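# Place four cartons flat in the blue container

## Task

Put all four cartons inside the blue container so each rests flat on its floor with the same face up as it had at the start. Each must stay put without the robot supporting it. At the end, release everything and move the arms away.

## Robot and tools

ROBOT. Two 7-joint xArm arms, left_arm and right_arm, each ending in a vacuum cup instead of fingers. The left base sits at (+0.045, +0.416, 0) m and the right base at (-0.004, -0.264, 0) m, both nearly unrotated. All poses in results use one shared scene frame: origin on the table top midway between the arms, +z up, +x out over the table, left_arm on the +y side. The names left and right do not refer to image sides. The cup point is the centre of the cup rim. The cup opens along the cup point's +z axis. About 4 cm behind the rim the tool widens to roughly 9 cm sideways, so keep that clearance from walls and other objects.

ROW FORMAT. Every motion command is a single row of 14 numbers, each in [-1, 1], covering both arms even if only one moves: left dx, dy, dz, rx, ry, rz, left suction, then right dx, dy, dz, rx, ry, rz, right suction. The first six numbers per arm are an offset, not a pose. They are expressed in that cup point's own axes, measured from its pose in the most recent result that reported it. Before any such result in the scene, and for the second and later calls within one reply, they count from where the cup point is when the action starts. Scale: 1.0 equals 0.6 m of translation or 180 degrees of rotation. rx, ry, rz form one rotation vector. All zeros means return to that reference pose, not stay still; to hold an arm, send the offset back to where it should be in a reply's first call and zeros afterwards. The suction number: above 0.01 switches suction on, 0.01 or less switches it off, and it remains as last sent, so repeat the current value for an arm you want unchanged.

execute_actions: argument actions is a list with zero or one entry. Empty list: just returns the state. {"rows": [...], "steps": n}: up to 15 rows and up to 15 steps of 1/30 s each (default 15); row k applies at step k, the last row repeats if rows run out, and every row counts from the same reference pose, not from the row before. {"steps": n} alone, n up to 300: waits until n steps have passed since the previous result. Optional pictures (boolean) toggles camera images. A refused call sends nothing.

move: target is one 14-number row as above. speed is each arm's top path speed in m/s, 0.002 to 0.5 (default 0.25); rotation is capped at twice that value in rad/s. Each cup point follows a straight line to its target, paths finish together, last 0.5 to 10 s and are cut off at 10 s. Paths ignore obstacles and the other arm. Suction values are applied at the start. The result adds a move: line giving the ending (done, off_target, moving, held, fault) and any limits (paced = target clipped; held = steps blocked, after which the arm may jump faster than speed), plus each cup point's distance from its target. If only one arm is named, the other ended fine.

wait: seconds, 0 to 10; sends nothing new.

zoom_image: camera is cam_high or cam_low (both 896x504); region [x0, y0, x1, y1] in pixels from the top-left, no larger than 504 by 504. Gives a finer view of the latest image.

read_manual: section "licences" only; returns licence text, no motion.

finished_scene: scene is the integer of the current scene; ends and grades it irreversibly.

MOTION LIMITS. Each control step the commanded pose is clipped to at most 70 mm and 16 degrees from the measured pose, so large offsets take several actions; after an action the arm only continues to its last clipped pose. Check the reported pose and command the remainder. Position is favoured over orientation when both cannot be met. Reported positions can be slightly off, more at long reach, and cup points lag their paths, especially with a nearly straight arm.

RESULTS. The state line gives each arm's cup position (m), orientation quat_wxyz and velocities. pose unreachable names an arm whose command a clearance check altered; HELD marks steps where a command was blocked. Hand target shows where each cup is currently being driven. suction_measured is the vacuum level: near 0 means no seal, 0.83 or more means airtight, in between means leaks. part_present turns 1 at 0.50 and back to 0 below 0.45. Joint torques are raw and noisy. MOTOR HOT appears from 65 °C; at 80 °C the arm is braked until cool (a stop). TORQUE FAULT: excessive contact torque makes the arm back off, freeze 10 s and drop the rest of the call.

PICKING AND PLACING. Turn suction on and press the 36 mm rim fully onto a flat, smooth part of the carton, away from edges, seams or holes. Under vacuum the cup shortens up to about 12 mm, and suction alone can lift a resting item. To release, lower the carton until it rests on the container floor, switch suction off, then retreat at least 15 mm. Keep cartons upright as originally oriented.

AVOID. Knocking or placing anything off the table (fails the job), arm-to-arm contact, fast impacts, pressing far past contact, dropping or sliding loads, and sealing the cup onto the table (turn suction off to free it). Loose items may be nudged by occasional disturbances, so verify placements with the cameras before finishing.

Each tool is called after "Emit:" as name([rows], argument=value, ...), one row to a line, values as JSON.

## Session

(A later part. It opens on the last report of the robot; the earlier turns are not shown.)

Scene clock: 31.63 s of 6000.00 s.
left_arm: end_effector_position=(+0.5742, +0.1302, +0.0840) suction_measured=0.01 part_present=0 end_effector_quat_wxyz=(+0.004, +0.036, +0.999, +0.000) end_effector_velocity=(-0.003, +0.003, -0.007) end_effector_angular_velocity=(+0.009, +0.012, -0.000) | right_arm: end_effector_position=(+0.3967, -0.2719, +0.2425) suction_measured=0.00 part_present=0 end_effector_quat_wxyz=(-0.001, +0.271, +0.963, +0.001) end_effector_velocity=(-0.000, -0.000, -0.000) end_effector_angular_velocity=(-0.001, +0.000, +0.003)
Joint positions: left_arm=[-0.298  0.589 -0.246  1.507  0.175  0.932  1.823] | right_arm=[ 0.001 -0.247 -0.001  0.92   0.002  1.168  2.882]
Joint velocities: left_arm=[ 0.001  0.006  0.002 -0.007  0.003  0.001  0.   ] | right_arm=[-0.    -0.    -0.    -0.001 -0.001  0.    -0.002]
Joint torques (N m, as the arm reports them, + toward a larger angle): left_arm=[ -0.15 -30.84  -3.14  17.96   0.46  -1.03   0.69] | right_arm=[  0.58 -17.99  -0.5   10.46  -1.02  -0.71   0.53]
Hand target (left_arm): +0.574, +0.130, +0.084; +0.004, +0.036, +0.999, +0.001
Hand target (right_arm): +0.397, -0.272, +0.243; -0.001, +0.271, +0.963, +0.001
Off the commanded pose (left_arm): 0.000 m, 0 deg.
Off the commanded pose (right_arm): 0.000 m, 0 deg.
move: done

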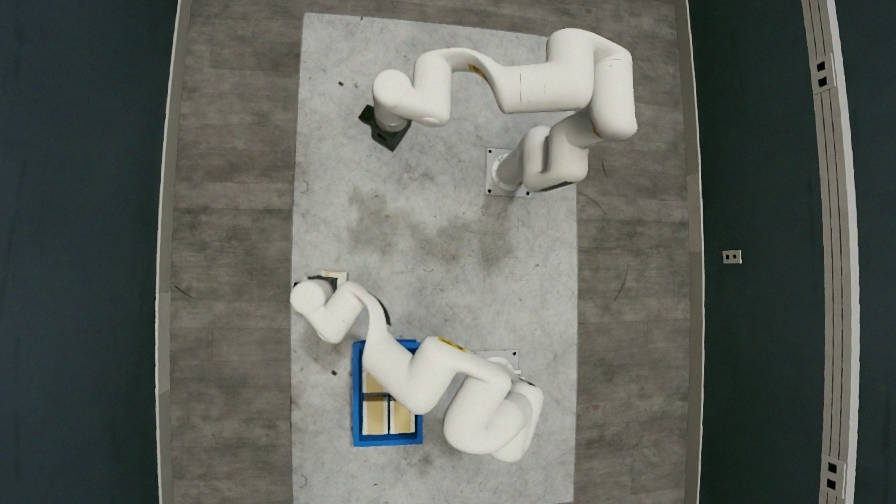

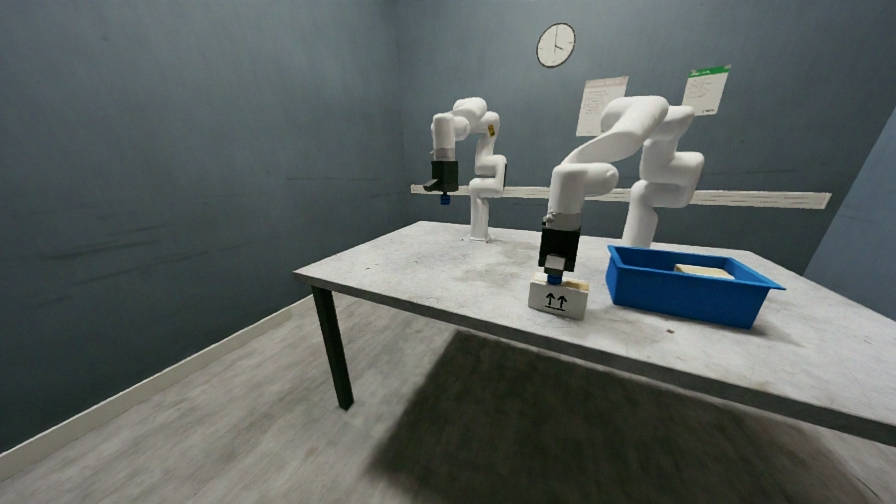

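Emit:
move(target=[0.025,0,-0.003,0,0,0,0,0,0,0,0,0,0,0], speed=0.04)

Emit:
move(target=[0,0,0.025,0,0,0,1,0,0,0,0,0,0,0], speed=0.02)

Emit:
zoom_image(camera="cam_low", region=[500, 200, 660, 340])

Scene clock: 36.23 s of 6000.00 s.
left_arm: end_effector_position=(+0.5593, +0.1313, +0.0858) suction_measured=0.01 part_present=0 end_effector_quat_wxyz=(+0.004, +0.036, +0.999, +0.000) end_effector_velocity=(-0.000, +0.003, -0.002) end_effector_angular_velocity=(+0.002, +0.004, +0.005) | right_arm: end_effector_position=(+0.3967, -0.2719, +0.2425) suction_measured=0.00 part_present=0 end_effector_quat_wxyz=(-0.001, +0.271, +0.963, +0.001) end_effector_velocity=(+0.000, +0.000, +0.000) end_effector_angular_velocity=(-0.000, -0.001, +0.000)
Joint positions: left_arm=[-0.296  0.543 -0.253  1.438  0.17   0.909  1.812] | right_arm=[ 0.001 -0.247 -0.001  0.92   0.002  1.168  2.882]
Joint velocities: left_arm=[ 0.002  0.001  0.003 -0.003 -0.001 -0.    -0.   ] | right_arm=[-0. -0.  0.  0. -0. -0. -0.]
Joint torques (N m, as the arm reports them, + toward a larger angle): left_arm=[ -0.43 -28.75  -2.99  17.65   0.49  -0.94   0.92] | right_arm=[ -0.23 -17.94  -0.24  10.42  -1.1   -0.9    0.34]
Hand target (left_arm): +0.559, +0.131, +0.086; +0.004, +0.036, +0.999, +0.000
Hand target (right_arm): +0.397, -0.272, +0.243; -0.001, +0.271, +0.963, +0.001
Off the commanded pose (left_arm): 0.000 m, 0 deg.
Off the commanded pose (right_arm): 0.000 m, 0 deg.
After step 90, 0.87 s passed at rest.
move: done

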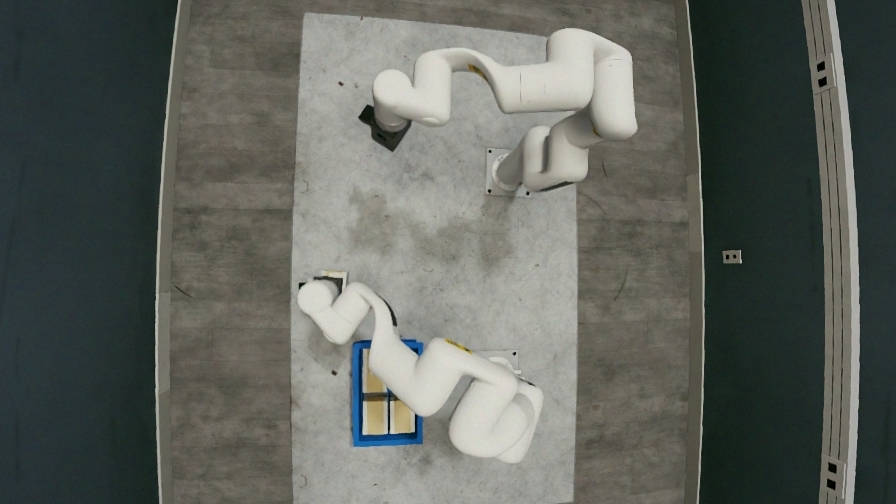

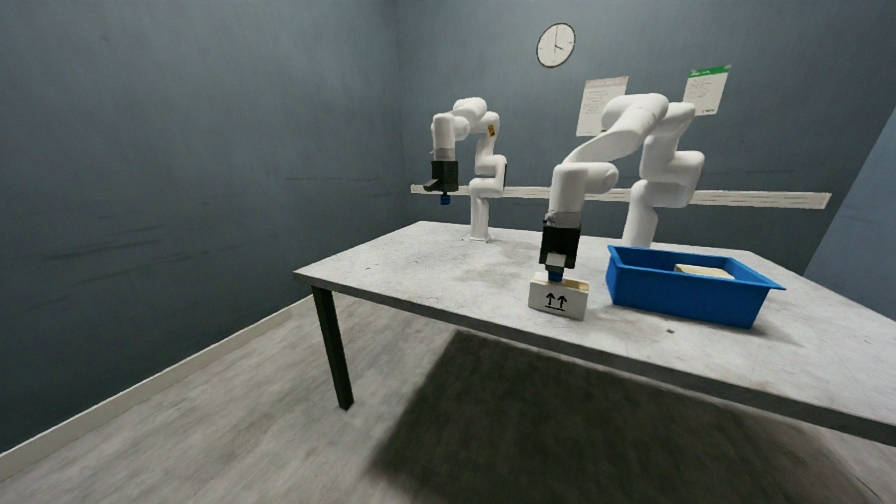

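Scene clock: 37.23 s of 6000.00 s.
left_arm: end_effector_position=(+0.5594, +0.1313, +0.0708) suction_measured=0.96 part_present=1 end_effector_quat_wxyz=(+0.004, +0.036, +0.999, +0.000) end_effector_velocity=(+0.002, -0.002, +0.003) end_effector_angular_velocity=(-0.004, -0.006, -0.001) | right_arm: end_effector_position=(+0.3967, -0.2719, +0.2425) suction_measured=0.00 part_present=0 end_effector_quat_wxyz=(-0.001, +0.271, +0.963, +0.001) end_effector_velocity=(-0.000, +0.000, -0.001) end_effector_angular_velocity=(+0.001, +0.001, +0.002)
Joint positions: left_arm=[-0.299  0.567 -0.248  1.428  0.178  0.876  1.807] | right_arm=[ 0.001 -0.247 -0.001  0.92   0.002  1.168  2.882]
Joint velocities: left_arm=[-0.    -0.003 -0.001  0.004  0.    -0.001  0.   ] | right_arm=[-0.     0.     0.    -0.002  0.001 -0.    -0.002]
Joint torques (N m, as the arm reports them, + toward a larger angle): left_arm=[ -0.2  -31.3   -3.47  18.1    0.66  -1.47   0.96] | right_arm=[  0.14 -17.78  -0.58  10.28  -0.97  -0.97   0.51]
Hand target (left_arm): +0.559, +0.131, +0.071; +0.004, +0.036, +0.999, +0.000
Hand target (right_arm): +0.397, -0.272, +0.243; -0.001, +0.271, +0.963, +0.001
Off the commanded pose (left_arm): 0.000 m, 0 deg.
Off the commanded pose (right_arm): 0.000 m, 0 deg.
move: done

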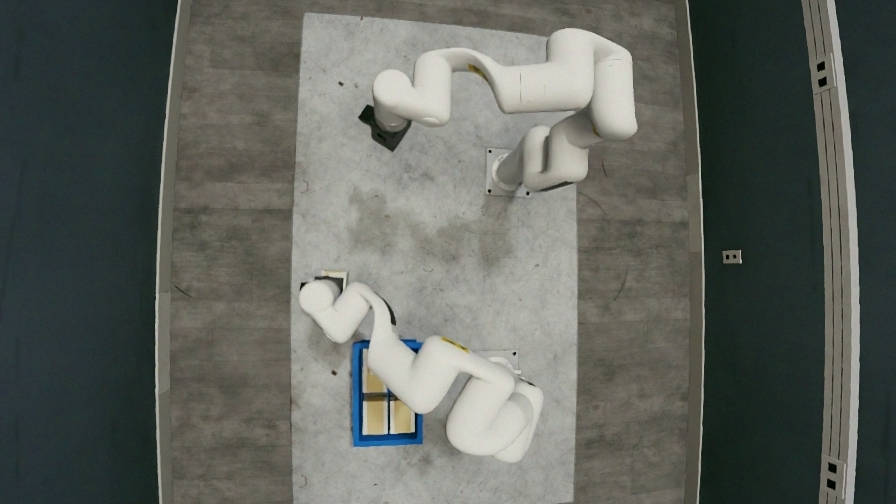

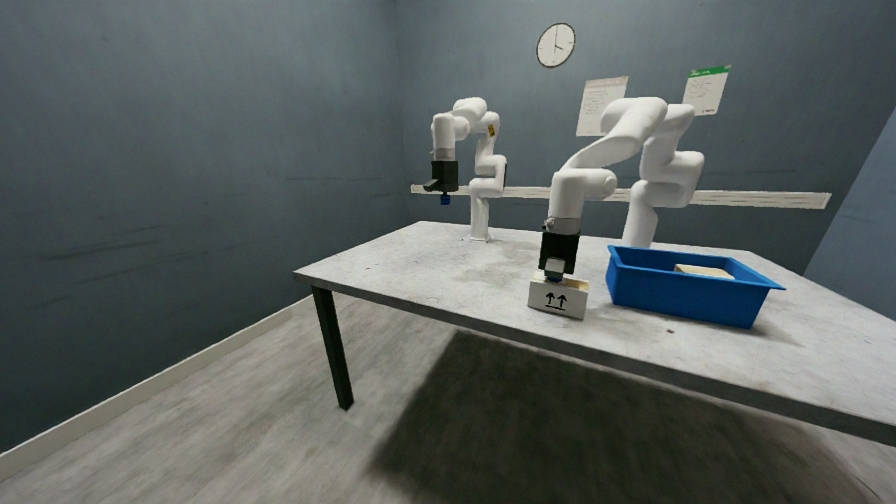

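Region (500, 200, 660, 340) of cam_low's 896x504 image, scaled by 3.150, with more detail than that image has; it fills the top 441 rows of this view, and the rest is white.

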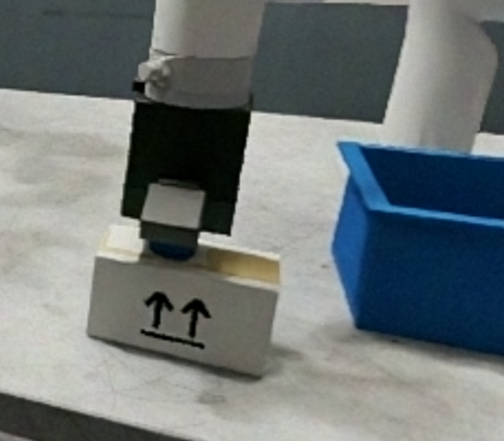

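Emit:
move(target=[0,0,-0.24,0,0,0,1,0,0,0,0,0,0,0], speed=0.15)

Emit:
move(target=[0.346,0.332,0,0,0,-0.029,1,0,0,0,0,0,0,0], speed=0.25)

Emit:
zoom_image(camera="cam_high", region=[330, 320, 450, 460])

Emit:
zoom_image(camera="cam_low", region=[580, 180, 800, 340])

Scene clock: 42.20 s of 6000.00 s.
left_arm: end_effector_position=(+0.5585, +0.1314, +0.2142) suction_measured=0.96 part_present=1 end_effector_quat_wxyz=(+0.003, +0.036, +0.999, +0.000) end_effector_velocity=(+0.003, -0.003, +0.010) end_effector_angular_velocity=(-0.009, -0.019, -0.004) | right_arm: end_effector_position=(+0.3967, -0.2719, +0.2425) suction_measured=0.00 part_present=0 end_effector_quat_wxyz=(-0.001, +0.271, +0.963, +0.001) end_effector_velocity=(-0.000, -0.000, +0.000) end_effector_angular_velocity=(+0.000, -0.000, -0.001)
Joint positions: left_arm=[-0.289  0.41  -0.277  1.619  0.121  1.219  1.845] | right_arm=[ 0.001 -0.247 -0.001  0.92   0.002  1.168  2.882]
Joint velocities: left_arm=[-0.001 -0.008 -0.002  0.011  0.001 -0.001  0.002] | right_arm=[-0.    -0.    -0.     0.     0.     0.001  0.001]
Joint torques (N m, as the arm reports them, + toward a larger angle): left_arm=[  0.17 -29.08  -2.71  20.65  -0.14  -1.31   0.66] | right_arm=[  0.35 -17.81  -0.01  10.46  -1.04  -0.77   0.41]
Hand target (left_arm): +0.559, +0.131, +0.215; +0.004, +0.036, +0.999, +0.000
Hand target (right_arm): +0.397, -0.272, +0.243; -0.001, +0.271, +0.963, +0.001
Off the commanded pose (left_arm): 0.001 m, 0 deg.
Off the commanded pose (right_arm): 0.000 m, 0 deg.
After step 90, 0.53 s passed at rest.
move: done

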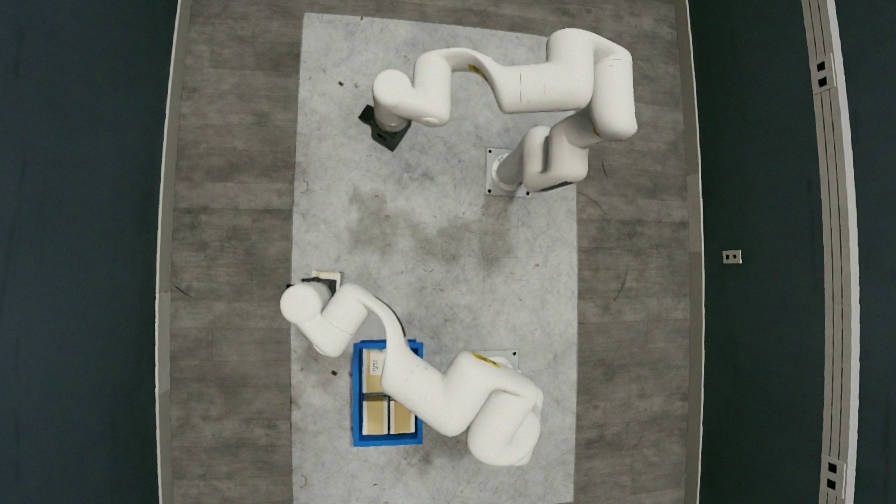

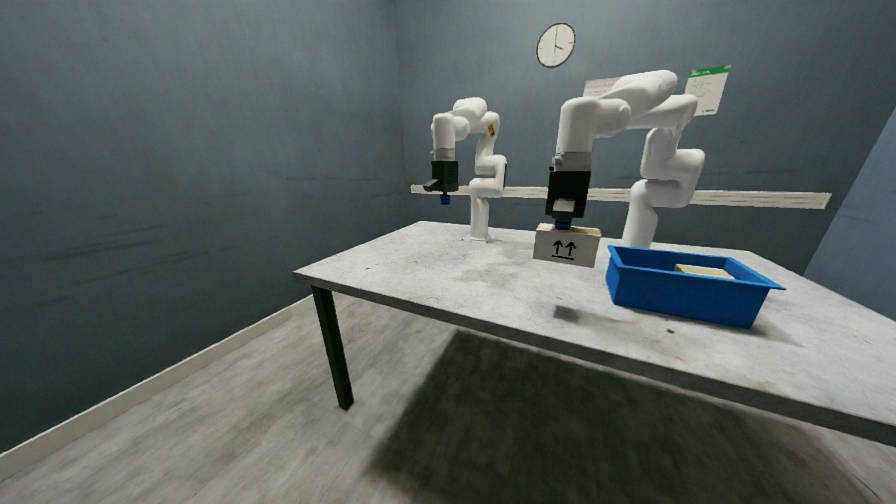

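Scene clock: 43.80 s of 6000.00 s.
left_arm: end_effector_position=(+0.3659, +0.3447, +0.2140) suction_measured=0.96 part_present=1 end_effector_quat_wxyz=(+0.003, -0.009, +1.000, +0.000) end_effector_velocity=(-0.002, +0.002, -0.002) end_effector_angular_velocity=(-0.000, +0.005, +0.004) | right_arm: end_effector_position=(+0.3967, -0.2719, +0.2425) suction_measured=0.00 part_present=0 end_effector_quat_wxyz=(-0.001, +0.271, +0.963, +0.001) end_effector_velocity=(+0.000, -0.000, +0.001) end_effector_angular_velocity=(-0.000, -0.002, +0.000)
Joint positions: left_arm=[-0.1   -0.49  -0.11   0.635 -0.056  1.116  2.167] | right_arm=[ 0.001 -0.247 -0.001  0.92   0.002  1.168  2.882]
Joint velocities: left_arm=[ 0.002 -0.002  0.002 -0.006 -0.001  0.001  0.001] | right_arm=[-0.    -0.    -0.     0.001 -0.    -0.001 -0.   ]
Joint torques (N m, as the arm reports them, + toward a larger angle): left_arm=[-0.21 -8.84  0.72 20.88  0.28 -1.31  1.09] | right_arm=[  0.21 -17.64  -0.11  10.36  -0.72  -0.81   0.5 ]
Hand target (left_arm): +0.366, +0.345, +0.214; +0.003, -0.010, +1.000, +0.000
Hand target (right_arm): +0.397, -0.272, +0.243; -0.001, +0.271, +0.963, +0.001
Off the commanded pose (left_arm): 0.001 m, 0 deg.
Off the commanded pose (right_arm): 0.000 m, 0 deg.
move: done

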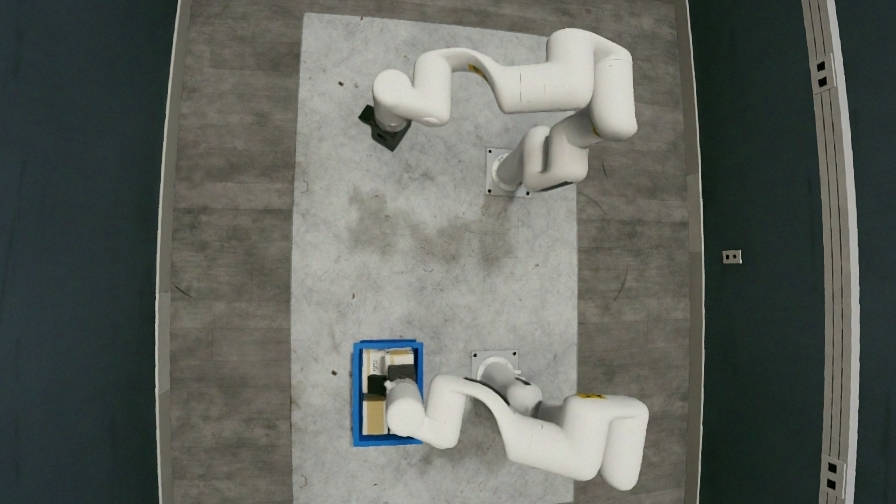

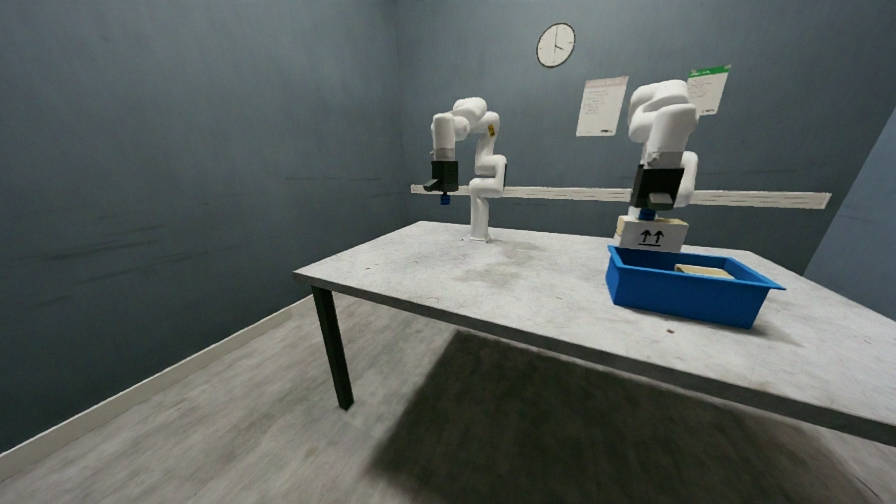

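Region (330, 320, 450, 460) of cam_high's 896x504 image, scaled by 3.600, with more detail than that image has; it fills the left 432 columns of this view, and the rest is white.

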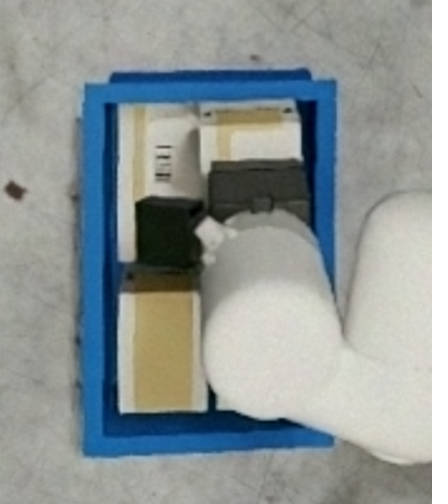

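Region (580, 180, 800, 340) of cam_low's 896x504 image, scaled by 2.291, with more detail than that image has; it fills the top 367 rows of this view, and the rest is white.

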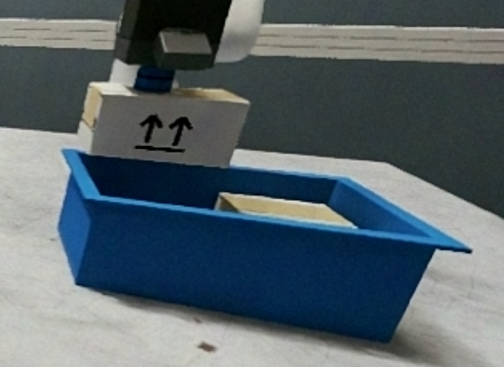

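Emit:
move(target=[0.012,0.047,0.015,0,0,0,1,0,0,0,0,0,0,0], speed=0.06)

Emit:
move(target=[0,0,0.06,0,0,0,1,0,0,0,0,0,0,0], speed=0.04)

Emit:
zoom_image(camera="cam_high", region=[340, 330, 440, 420])

Emit:
zoom_image(camera="cam_low", region=[580, 180, 800, 340])

Scene clock: 49.17 s of 6000.00 s.
left_arm: end_effector_position=(+0.3583, +0.3727, +0.2051) suction_measured=0.96 part_present=1 end_effector_quat_wxyz=(+0.003, -0.009, +1.000, +0.000) end_effector_velocity=(-0.000, +0.000, -0.000) end_effector_angular_velocity=(+0.001, +0.000, -0.004) | right_arm: end_effector_position=(+0.3967, -0.2719, +0.2425) suction_measured=0.00 part_present=0 end_effector_quat_wxyz=(-0.001, +0.271, +0.963, +0.001) end_effector_velocity=(+0.000, -0.000, +0.000) end_effector_angular_velocity=(-0.001, -0.001, +0.001)
Joint positions: left_arm=[-0.074 -0.528 -0.062  0.58  -0.033  1.1    2.229] | right_arm=[ 0.001 -0.247 -0.001  0.92   0.002  1.168  2.882]
Joint velocities: left_arm=[ 0.    -0.    -0.001 -0.     0.001  0.     0.003] | right_arm=[ 0.     0.     0.     0.001 -0.001 -0.001 -0.   ]
Joint torques (N m, as the arm reports them, + toward a larger angle): left_arm=[-0.36 -9.78  0.37 20.55 -0.11 -1.22  0.77] | right_arm=[  0.26 -17.23  -0.37  10.58  -0.85  -0.89   0.4 ]
Hand target (left_arm): +0.358, +0.373, +0.205; +0.003, -0.009, +1.000, +0.000
Hand target (right_arm): +0.397, -0.272, +0.243; -0.001, +0.271, +0.963, +0.001
Off the commanded pose (left_arm): 0.000 m, 0 deg.
Off the commanded pose (right_arm): 0.000 m, 0 deg.
After step 90, 1.57 s passed at rest.
move: done

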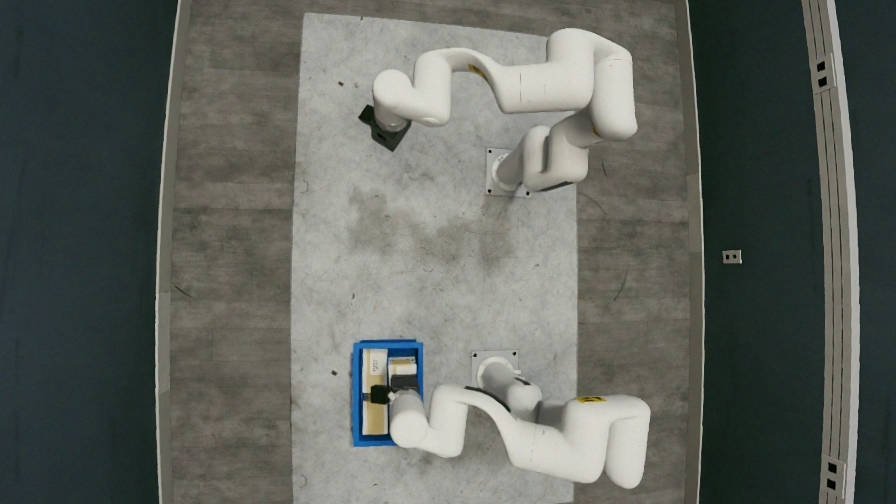

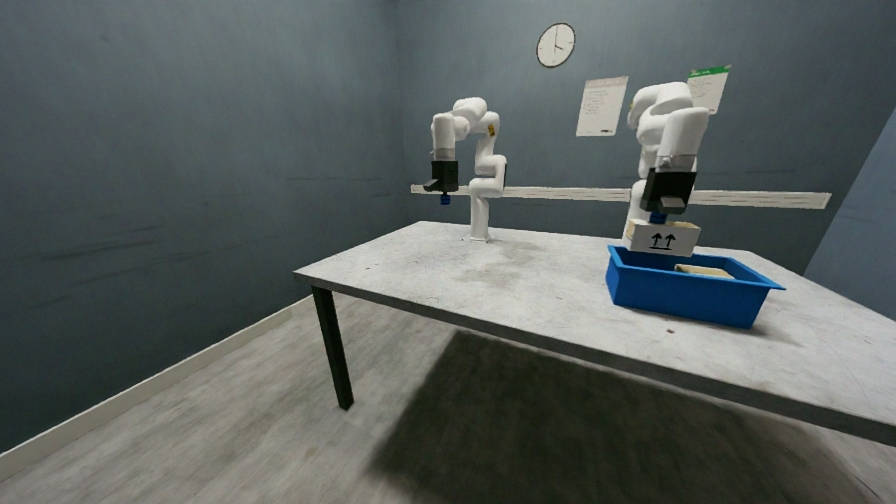

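Scene clock: 50.37 s of 6000.00 s.
left_arm: end_effector_position=(+0.3586, +0.3727, +0.1693) suction_measured=0.96 part_present=1 end_effector_quat_wxyz=(+0.004, -0.009, +1.000, +0.000) end_effector_velocity=(+0.000, -0.000, +0.000) end_effector_angular_velocity=(-0.001, -0.002, -0.000) | right_arm: end_effector_position=(+0.3967, -0.2719, +0.2425) suction_measured=0.00 part_present=0 end_effector_quat_wxyz=(-0.001, +0.271, +0.963, +0.001) end_effector_velocity=(+0.000, -0.000, +0.000) end_effector_angular_velocity=(-0.000, -0.001, -0.001)
Joint positions: left_arm=[-0.074 -0.483 -0.065  0.505 -0.035  0.98   2.228] | right_arm=[ 0.001 -0.247 -0.001  0.92   0.002  1.168  2.882]
Joint velocities: left_arm=[-0.    -0.001 -0.    -0.    -0.001 -0.002  0.001] | right_arm=[ 0.    -0.    -0.     0.001 -0.    -0.     0.001]
Joint torques (N m, as the arm reports them, + toward a larger angle): left_arm=[-0.41 -8.46  0.8  19.97  0.52 -1.14  0.68] | right_arm=[  0.43 -18.    -0.52  10.58  -0.83  -0.77   0.3 ]
Hand target (left_arm): +0.358, +0.373, +0.169; +0.003, -0.009, +1.000, +0.000
Hand target (right_arm): +0.397, -0.272, +0.243; -0.001, +0.271, +0.963, +0.001
Off the commanded pose (left_arm): 0.000 m, 0 deg.
Off the commanded pose (right_arm): 0.000 m, 0 deg.
move: done

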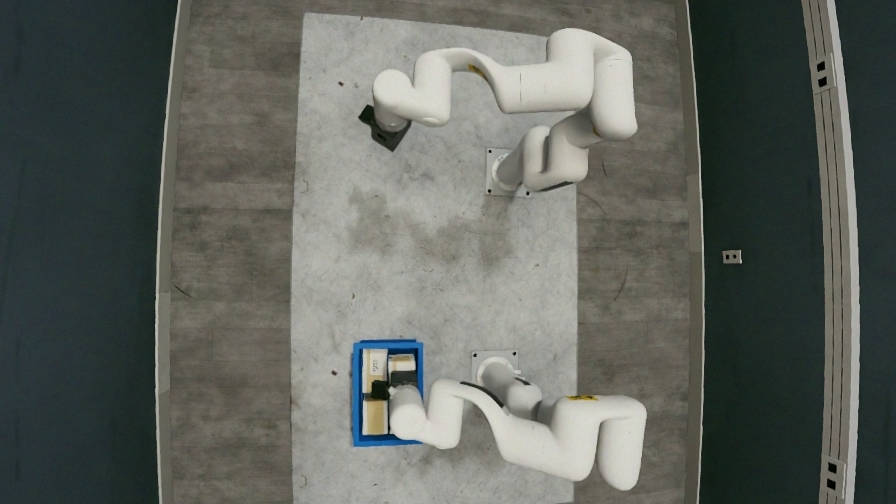

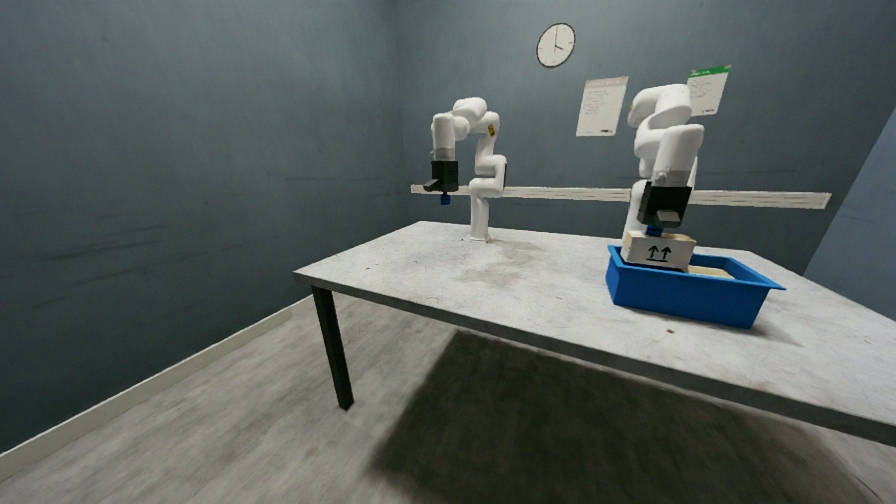

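Region (340, 330, 440, 420) of cam_high's 896x504 image, scaled by 5.040, with more detail than that image has; it fills the top 454 rows of this view, and the rest is white.

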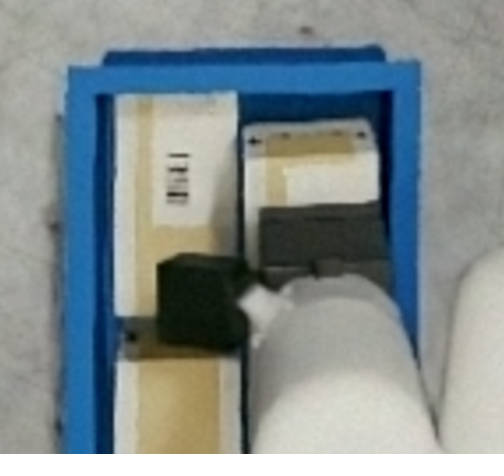

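Region (580, 180, 800, 340) of cam_low's 896x504 image, scaled by 2.291, with more detail than that image has; it fills the top 367 rows of this view, and the rest is white.

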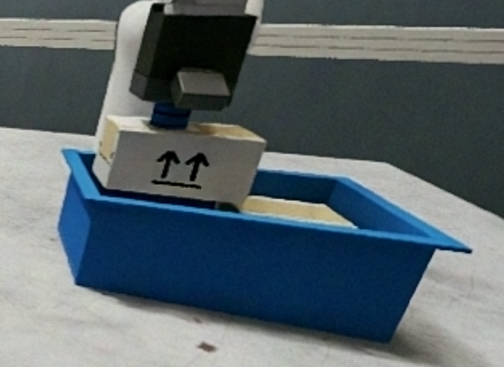

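Emit:
move(target=[-0.003,-0.018,0,0,0,0.006,1,0,0,0,0,0,0,0], speed=0.02)

Emit:
move(target=[0,0,0.07,0,0,0,1,0,0,0,0,0,0,0], speed=0.025)

Emit:
zoom_image(camera="cam_high", region=[340, 330, 440, 420])

Scene clock: 55.30 s of 6000.00 s.
left_arm: end_effector_position=(+0.3606, +0.3619, +0.1693) suction_measured=0.96 part_present=1 end_effector_quat_wxyz=(+0.004, +0.000, +1.000, +0.000) end_effector_velocity=(+0.000, +0.000, -0.000) end_effector_angular_velocity=(-0.001, +0.000, +0.002) | right_arm: end_effector_position=(+0.3967, -0.2719, +0.2425) suction_measured=0.00 part_present=0 end_effector_quat_wxyz=(-0.001, +0.271, +0.963, +0.001) end_effector_velocity=(-0.000, -0.000, -0.000) end_effector_angular_velocity=(-0.001, +0.001, -0.000)
Joint positions: left_arm=[-0.089 -0.469 -0.081  0.515 -0.043  0.976  2.221] | right_arm=[ 0.001 -0.247 -0.001  0.92   0.002  1.168  2.882]
Joint velocities: left_arm=[ 0.001  0.     0.001 -0.001 -0.001 -0.001  0.   ] | right_arm=[ 0.    -0.    -0.    -0.    -0.001  0.001  0.001]
Joint torques (N m, as the arm reports them, + toward a larger angle): left_arm=[-0.95 -9.06  0.23 19.91  0.52 -1.41  0.94] | right_arm=[  0.39 -17.81  -0.38  10.53  -1.38  -0.97   0.33]
Hand target (left_arm): +0.361, +0.362, +0.169; +0.004, +0.000, +1.000, +0.000
Hand target (right_arm): +0.397, -0.272, +0.243; -0.001, +0.271, +0.963, +0.001
Off the commanded pose (left_arm): 0.000 m, 0 deg.
Off the commanded pose (right_arm): 0.000 m, 0 deg.
After step 90, 1.17 s passed at rest.
move: done

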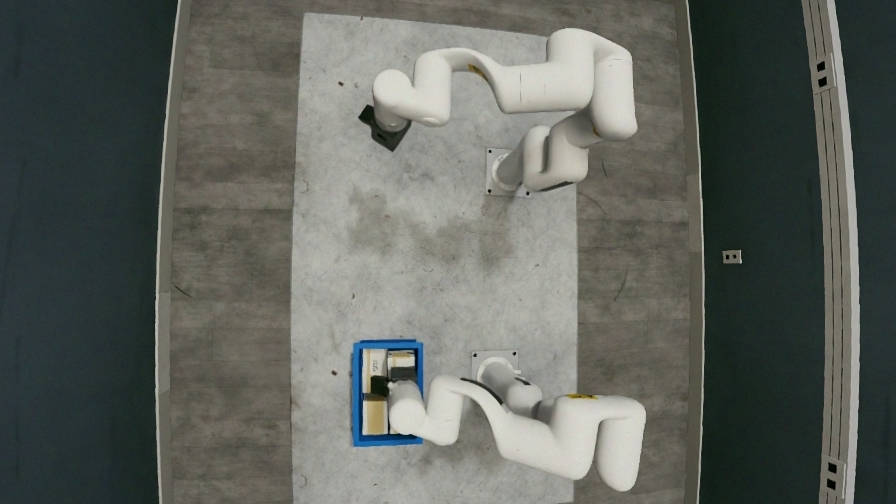

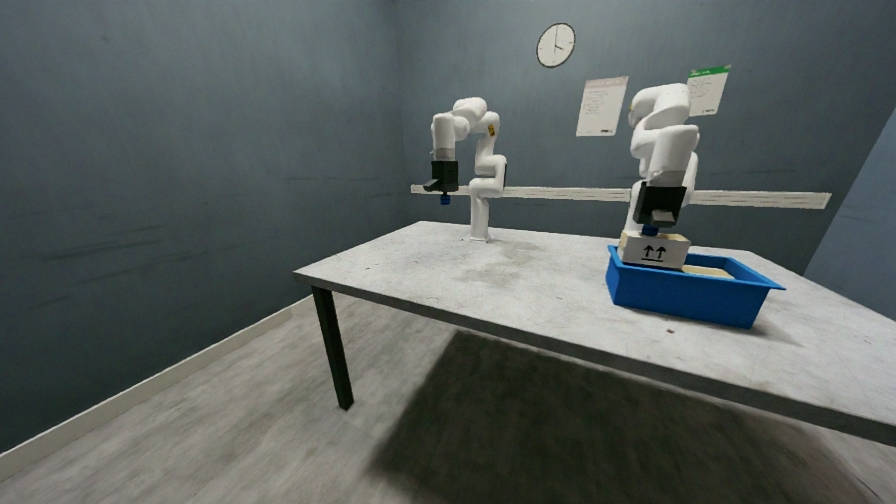

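Scene clock: 57.23 s of 6000.00 s.
left_arm: end_effector_position=(+0.3608, +0.3619, +0.1273) suction_measured=0.96 part_present=1 end_effector_quat_wxyz=(+0.004, +0.000, +1.000, +0.000) end_effector_velocity=(+0.002, -0.000, +0.002) end_effector_angular_velocity=(-0.001, -0.007, +0.000) | right_arm: end_effector_position=(+0.3967, -0.2719, +0.2425) suction_measured=0.00 part_present=0 end_effector_quat_wxyz=(-0.001, +0.271, +0.963, +0.001) end_effector_velocity=(-0.000, +0.000, +0.000) end_effector_angular_velocity=(+0.001, +0.001, -0.003)
Joint positions: left_arm=[-0.089 -0.39  -0.087  0.444 -0.043  0.825  2.219] | right_arm=[ 0.001 -0.247 -0.001  0.92   0.002  1.168  2.882]
Joint velocities: left_arm=[-0.    -0.001  0.     0.004 -0.    -0.002  0.   ] | right_arm=[ 0.     0.    -0.     0.001  0.001  0.001  0.002]
Joint torques (N m, as the arm reports them, + toward a larger angle): left_arm=[ 0.04 -9.93  0.56 18.95  0.26 -1.42  1.15] | right_arm=[  0.05 -17.5   -0.18  10.15  -0.97  -0.86   0.62]
Hand target (left_arm): +0.361, +0.362, +0.127; +0.004, +0.000, +1.000, +0.000
Hand target (right_arm): +0.397, -0.272, +0.243; -0.001, +0.271, +0.963, +0.001
Off the commanded pose (left_arm): 0.000 m, 0 deg.
Off the commanded pose (right_arm): 0.000 m, 0 deg.
move: done

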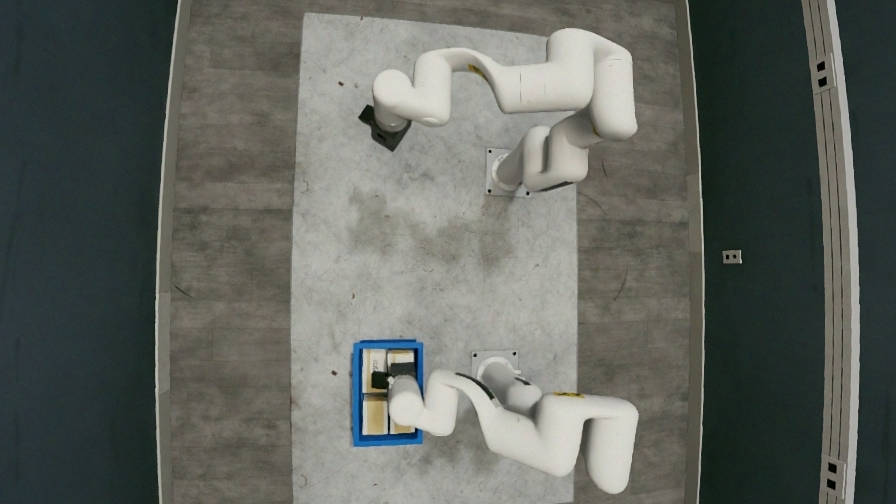

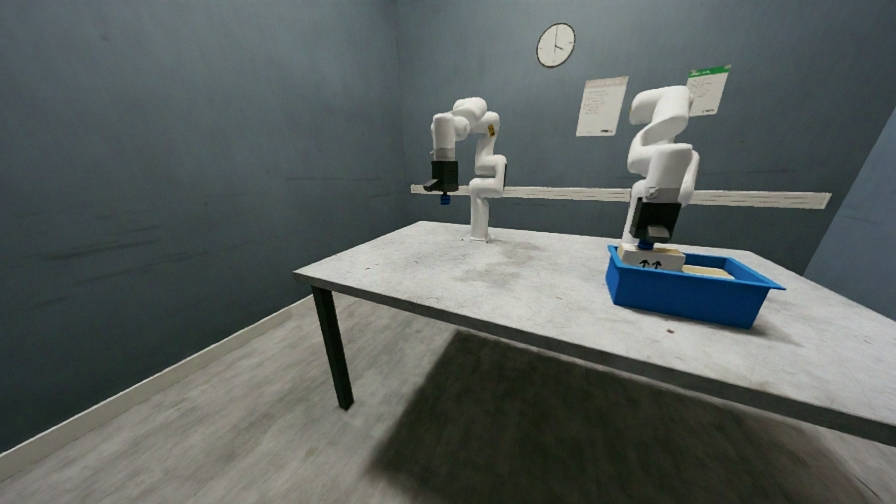

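Region (340, 330, 440, 420) of cam_high's 896x504 image, scaled by 5.040, with more detail than that image has; it fills the top 454 rows of this view, and the rest is white.

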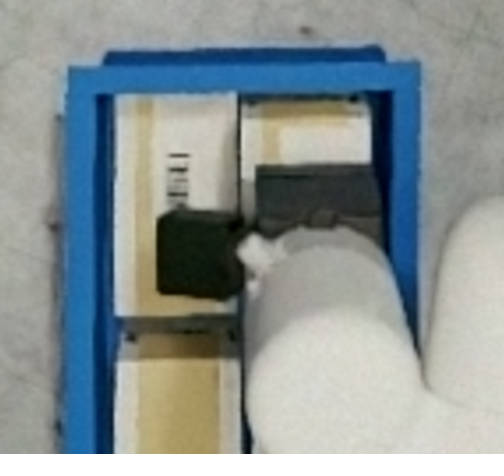

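In the slot. Descend to 0.085, then small steps.

Emit:
move(target=[0,0,0.07,0,0,0,1,0,0,0,0,0,0,0], speed=0.035)

Emit:
move(target=[0,0,0.012,0,0,0,1,0,0,0,0,0,0,0], speed=0.01)

Scene clock: 61.40 s of 6000.00 s.
left_arm: end_effector_position=(+0.3612, +0.3620, +0.0855) suction_measured=0.96 part_present=1 end_effector_quat_wxyz=(+0.004, +0.000, +1.000, +0.000) end_effector_velocity=(+0.001, -0.000, +0.000) end_effector_angular_velocity=(-0.001, -0.002, -0.000) | right_arm: end_effector_position=(+0.3967, -0.2719, +0.2425) suction_measured=0.00 part_present=0 end_effector_quat_wxyz=(-0.001, +0.271, +0.963, +0.001) end_effector_velocity=(-0.001, -0.000, -0.001) end_effector_angular_velocity=(-0.001, +0.002, -0.002)
Joint positions: left_arm=[-0.086 -0.28  -0.094  0.391 -0.039  0.663  2.214] | right_arm=[ 0.001 -0.247 -0.001  0.92   0.002  1.168  2.882]
Joint velocities: left_arm=[-0.    -0.001 -0.     0.    -0.001 -0.002  0.   ] | right_arm=[-0.001 -0.     0.    -0.002 -0.001  0.001  0.002]
Joint torques (N m, as the arm reports them, + toward a larger angle): left_arm=[ -0.06 -10.73   0.42  17.33   0.49  -1.3    0.78] | right_arm=[  0.35 -17.84  -0.4   10.3   -1.    -0.65   0.39]
Hand target (left_arm): +0.361, +0.362, +0.085; +0.004, +0.000, +1.000, +0.000
Hand target (right_arm): +0.397, -0.272, +0.243; -0.001, +0.271, +0.963, +0.001
Off the commanded pose (left_arm): 0.000 m, 0 deg.
Off the commanded pose (right_arm): 0.000 m, 0 deg.
move: done

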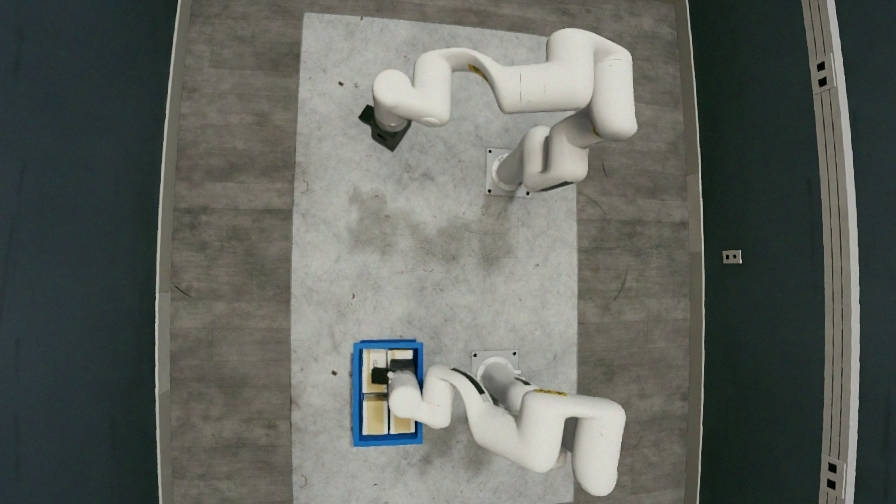

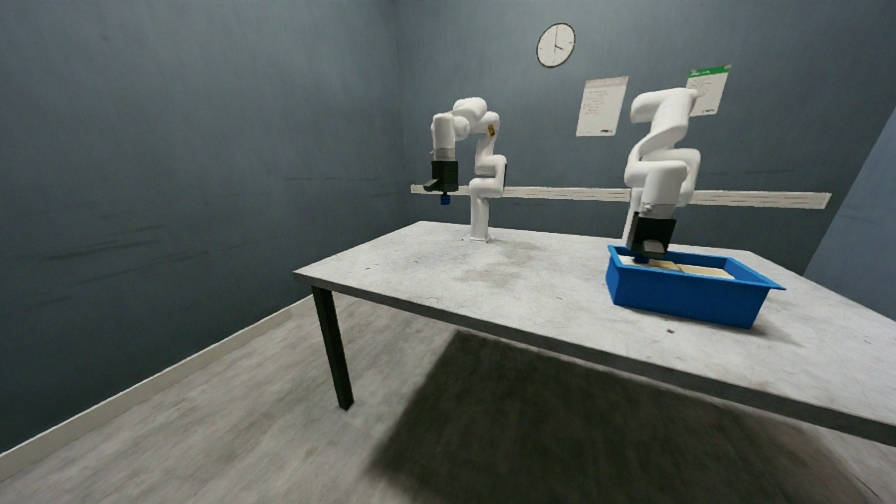

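Scene clock: 62.33 s of 6000.00 s.
left_arm: end_effector_position=(+0.3625, +0.3618, +0.0795) suction_measured=0.96 part_present=1 end_effector_quat_wxyz=(+0.006, +0.000, +1.000, +0.000) end_effector_velocity=(-0.001, +0.000, -0.001) end_effector_angular_velocity=(+0.001, +0.002, -0.001) | right_arm: end_effector_position=(+0.3967, -0.2719, +0.2425) suction_measured=0.00 part_present=0 end_effector_quat_wxyz=(-0.001, +0.271, +0.963, +0.001) end_effector_velocity=(-0.000, -0.000, +0.000) end_effector_angular_velocity=(-0.000, +0.000, +0.000)
Joint positions: left_arm=[-0.085 -0.26  -0.095  0.386 -0.037  0.634  2.213] | right_arm=[ 0.001 -0.247 -0.001  0.92   0.002  1.168  2.882]
Joint velocities: left_arm=[-0.     0.001  0.    -0.002  0.001 -0.001 -0.   ] | right_arm=[-0.    -0.     0.     0.    -0.     0.001 -0.   ]
Joint torques (N m, as the arm reports them, + toward a larger angle): left_arm=[-0.8  -6.28 -0.15 13.28 -0.32 -1.85  0.82] | right_arm=[  0.86 -17.51  -0.34  10.34  -1.18  -0.8    0.23]
Hand target (left_arm): +0.361, +0.362, +0.078; +0.004, +0.000, +1.000, +0.000
Hand target (right_arm): +0.397, -0.272, +0.243; -0.001, +0.271, +0.963, +0.001
Off the commanded pose (left_arm): 0.002 m, 0 deg.
Off the commanded pose (right_arm): 0.000 m, 0 deg.
move: done

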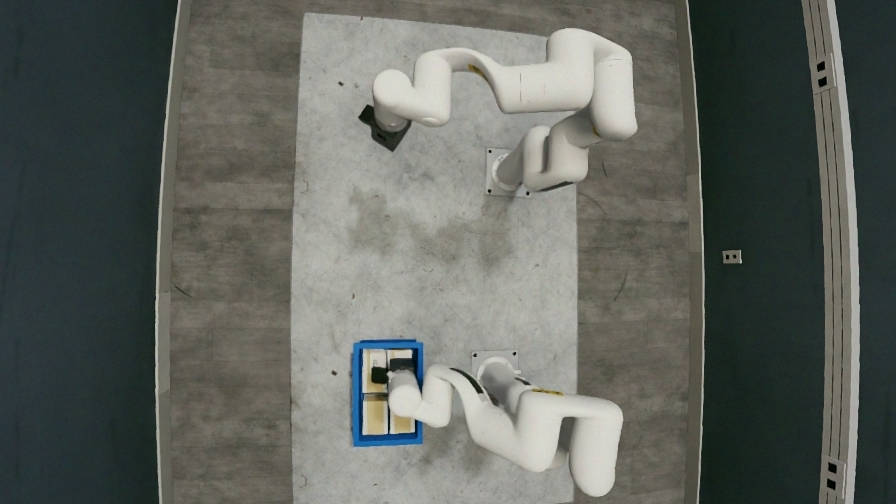

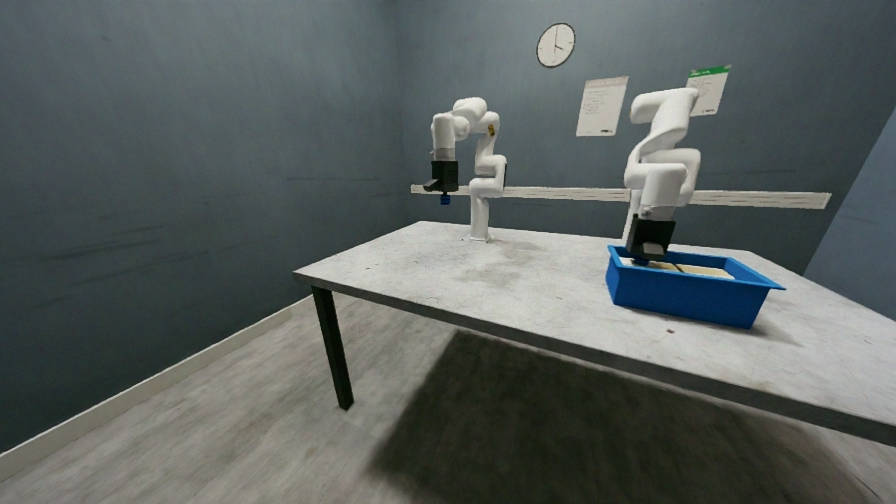

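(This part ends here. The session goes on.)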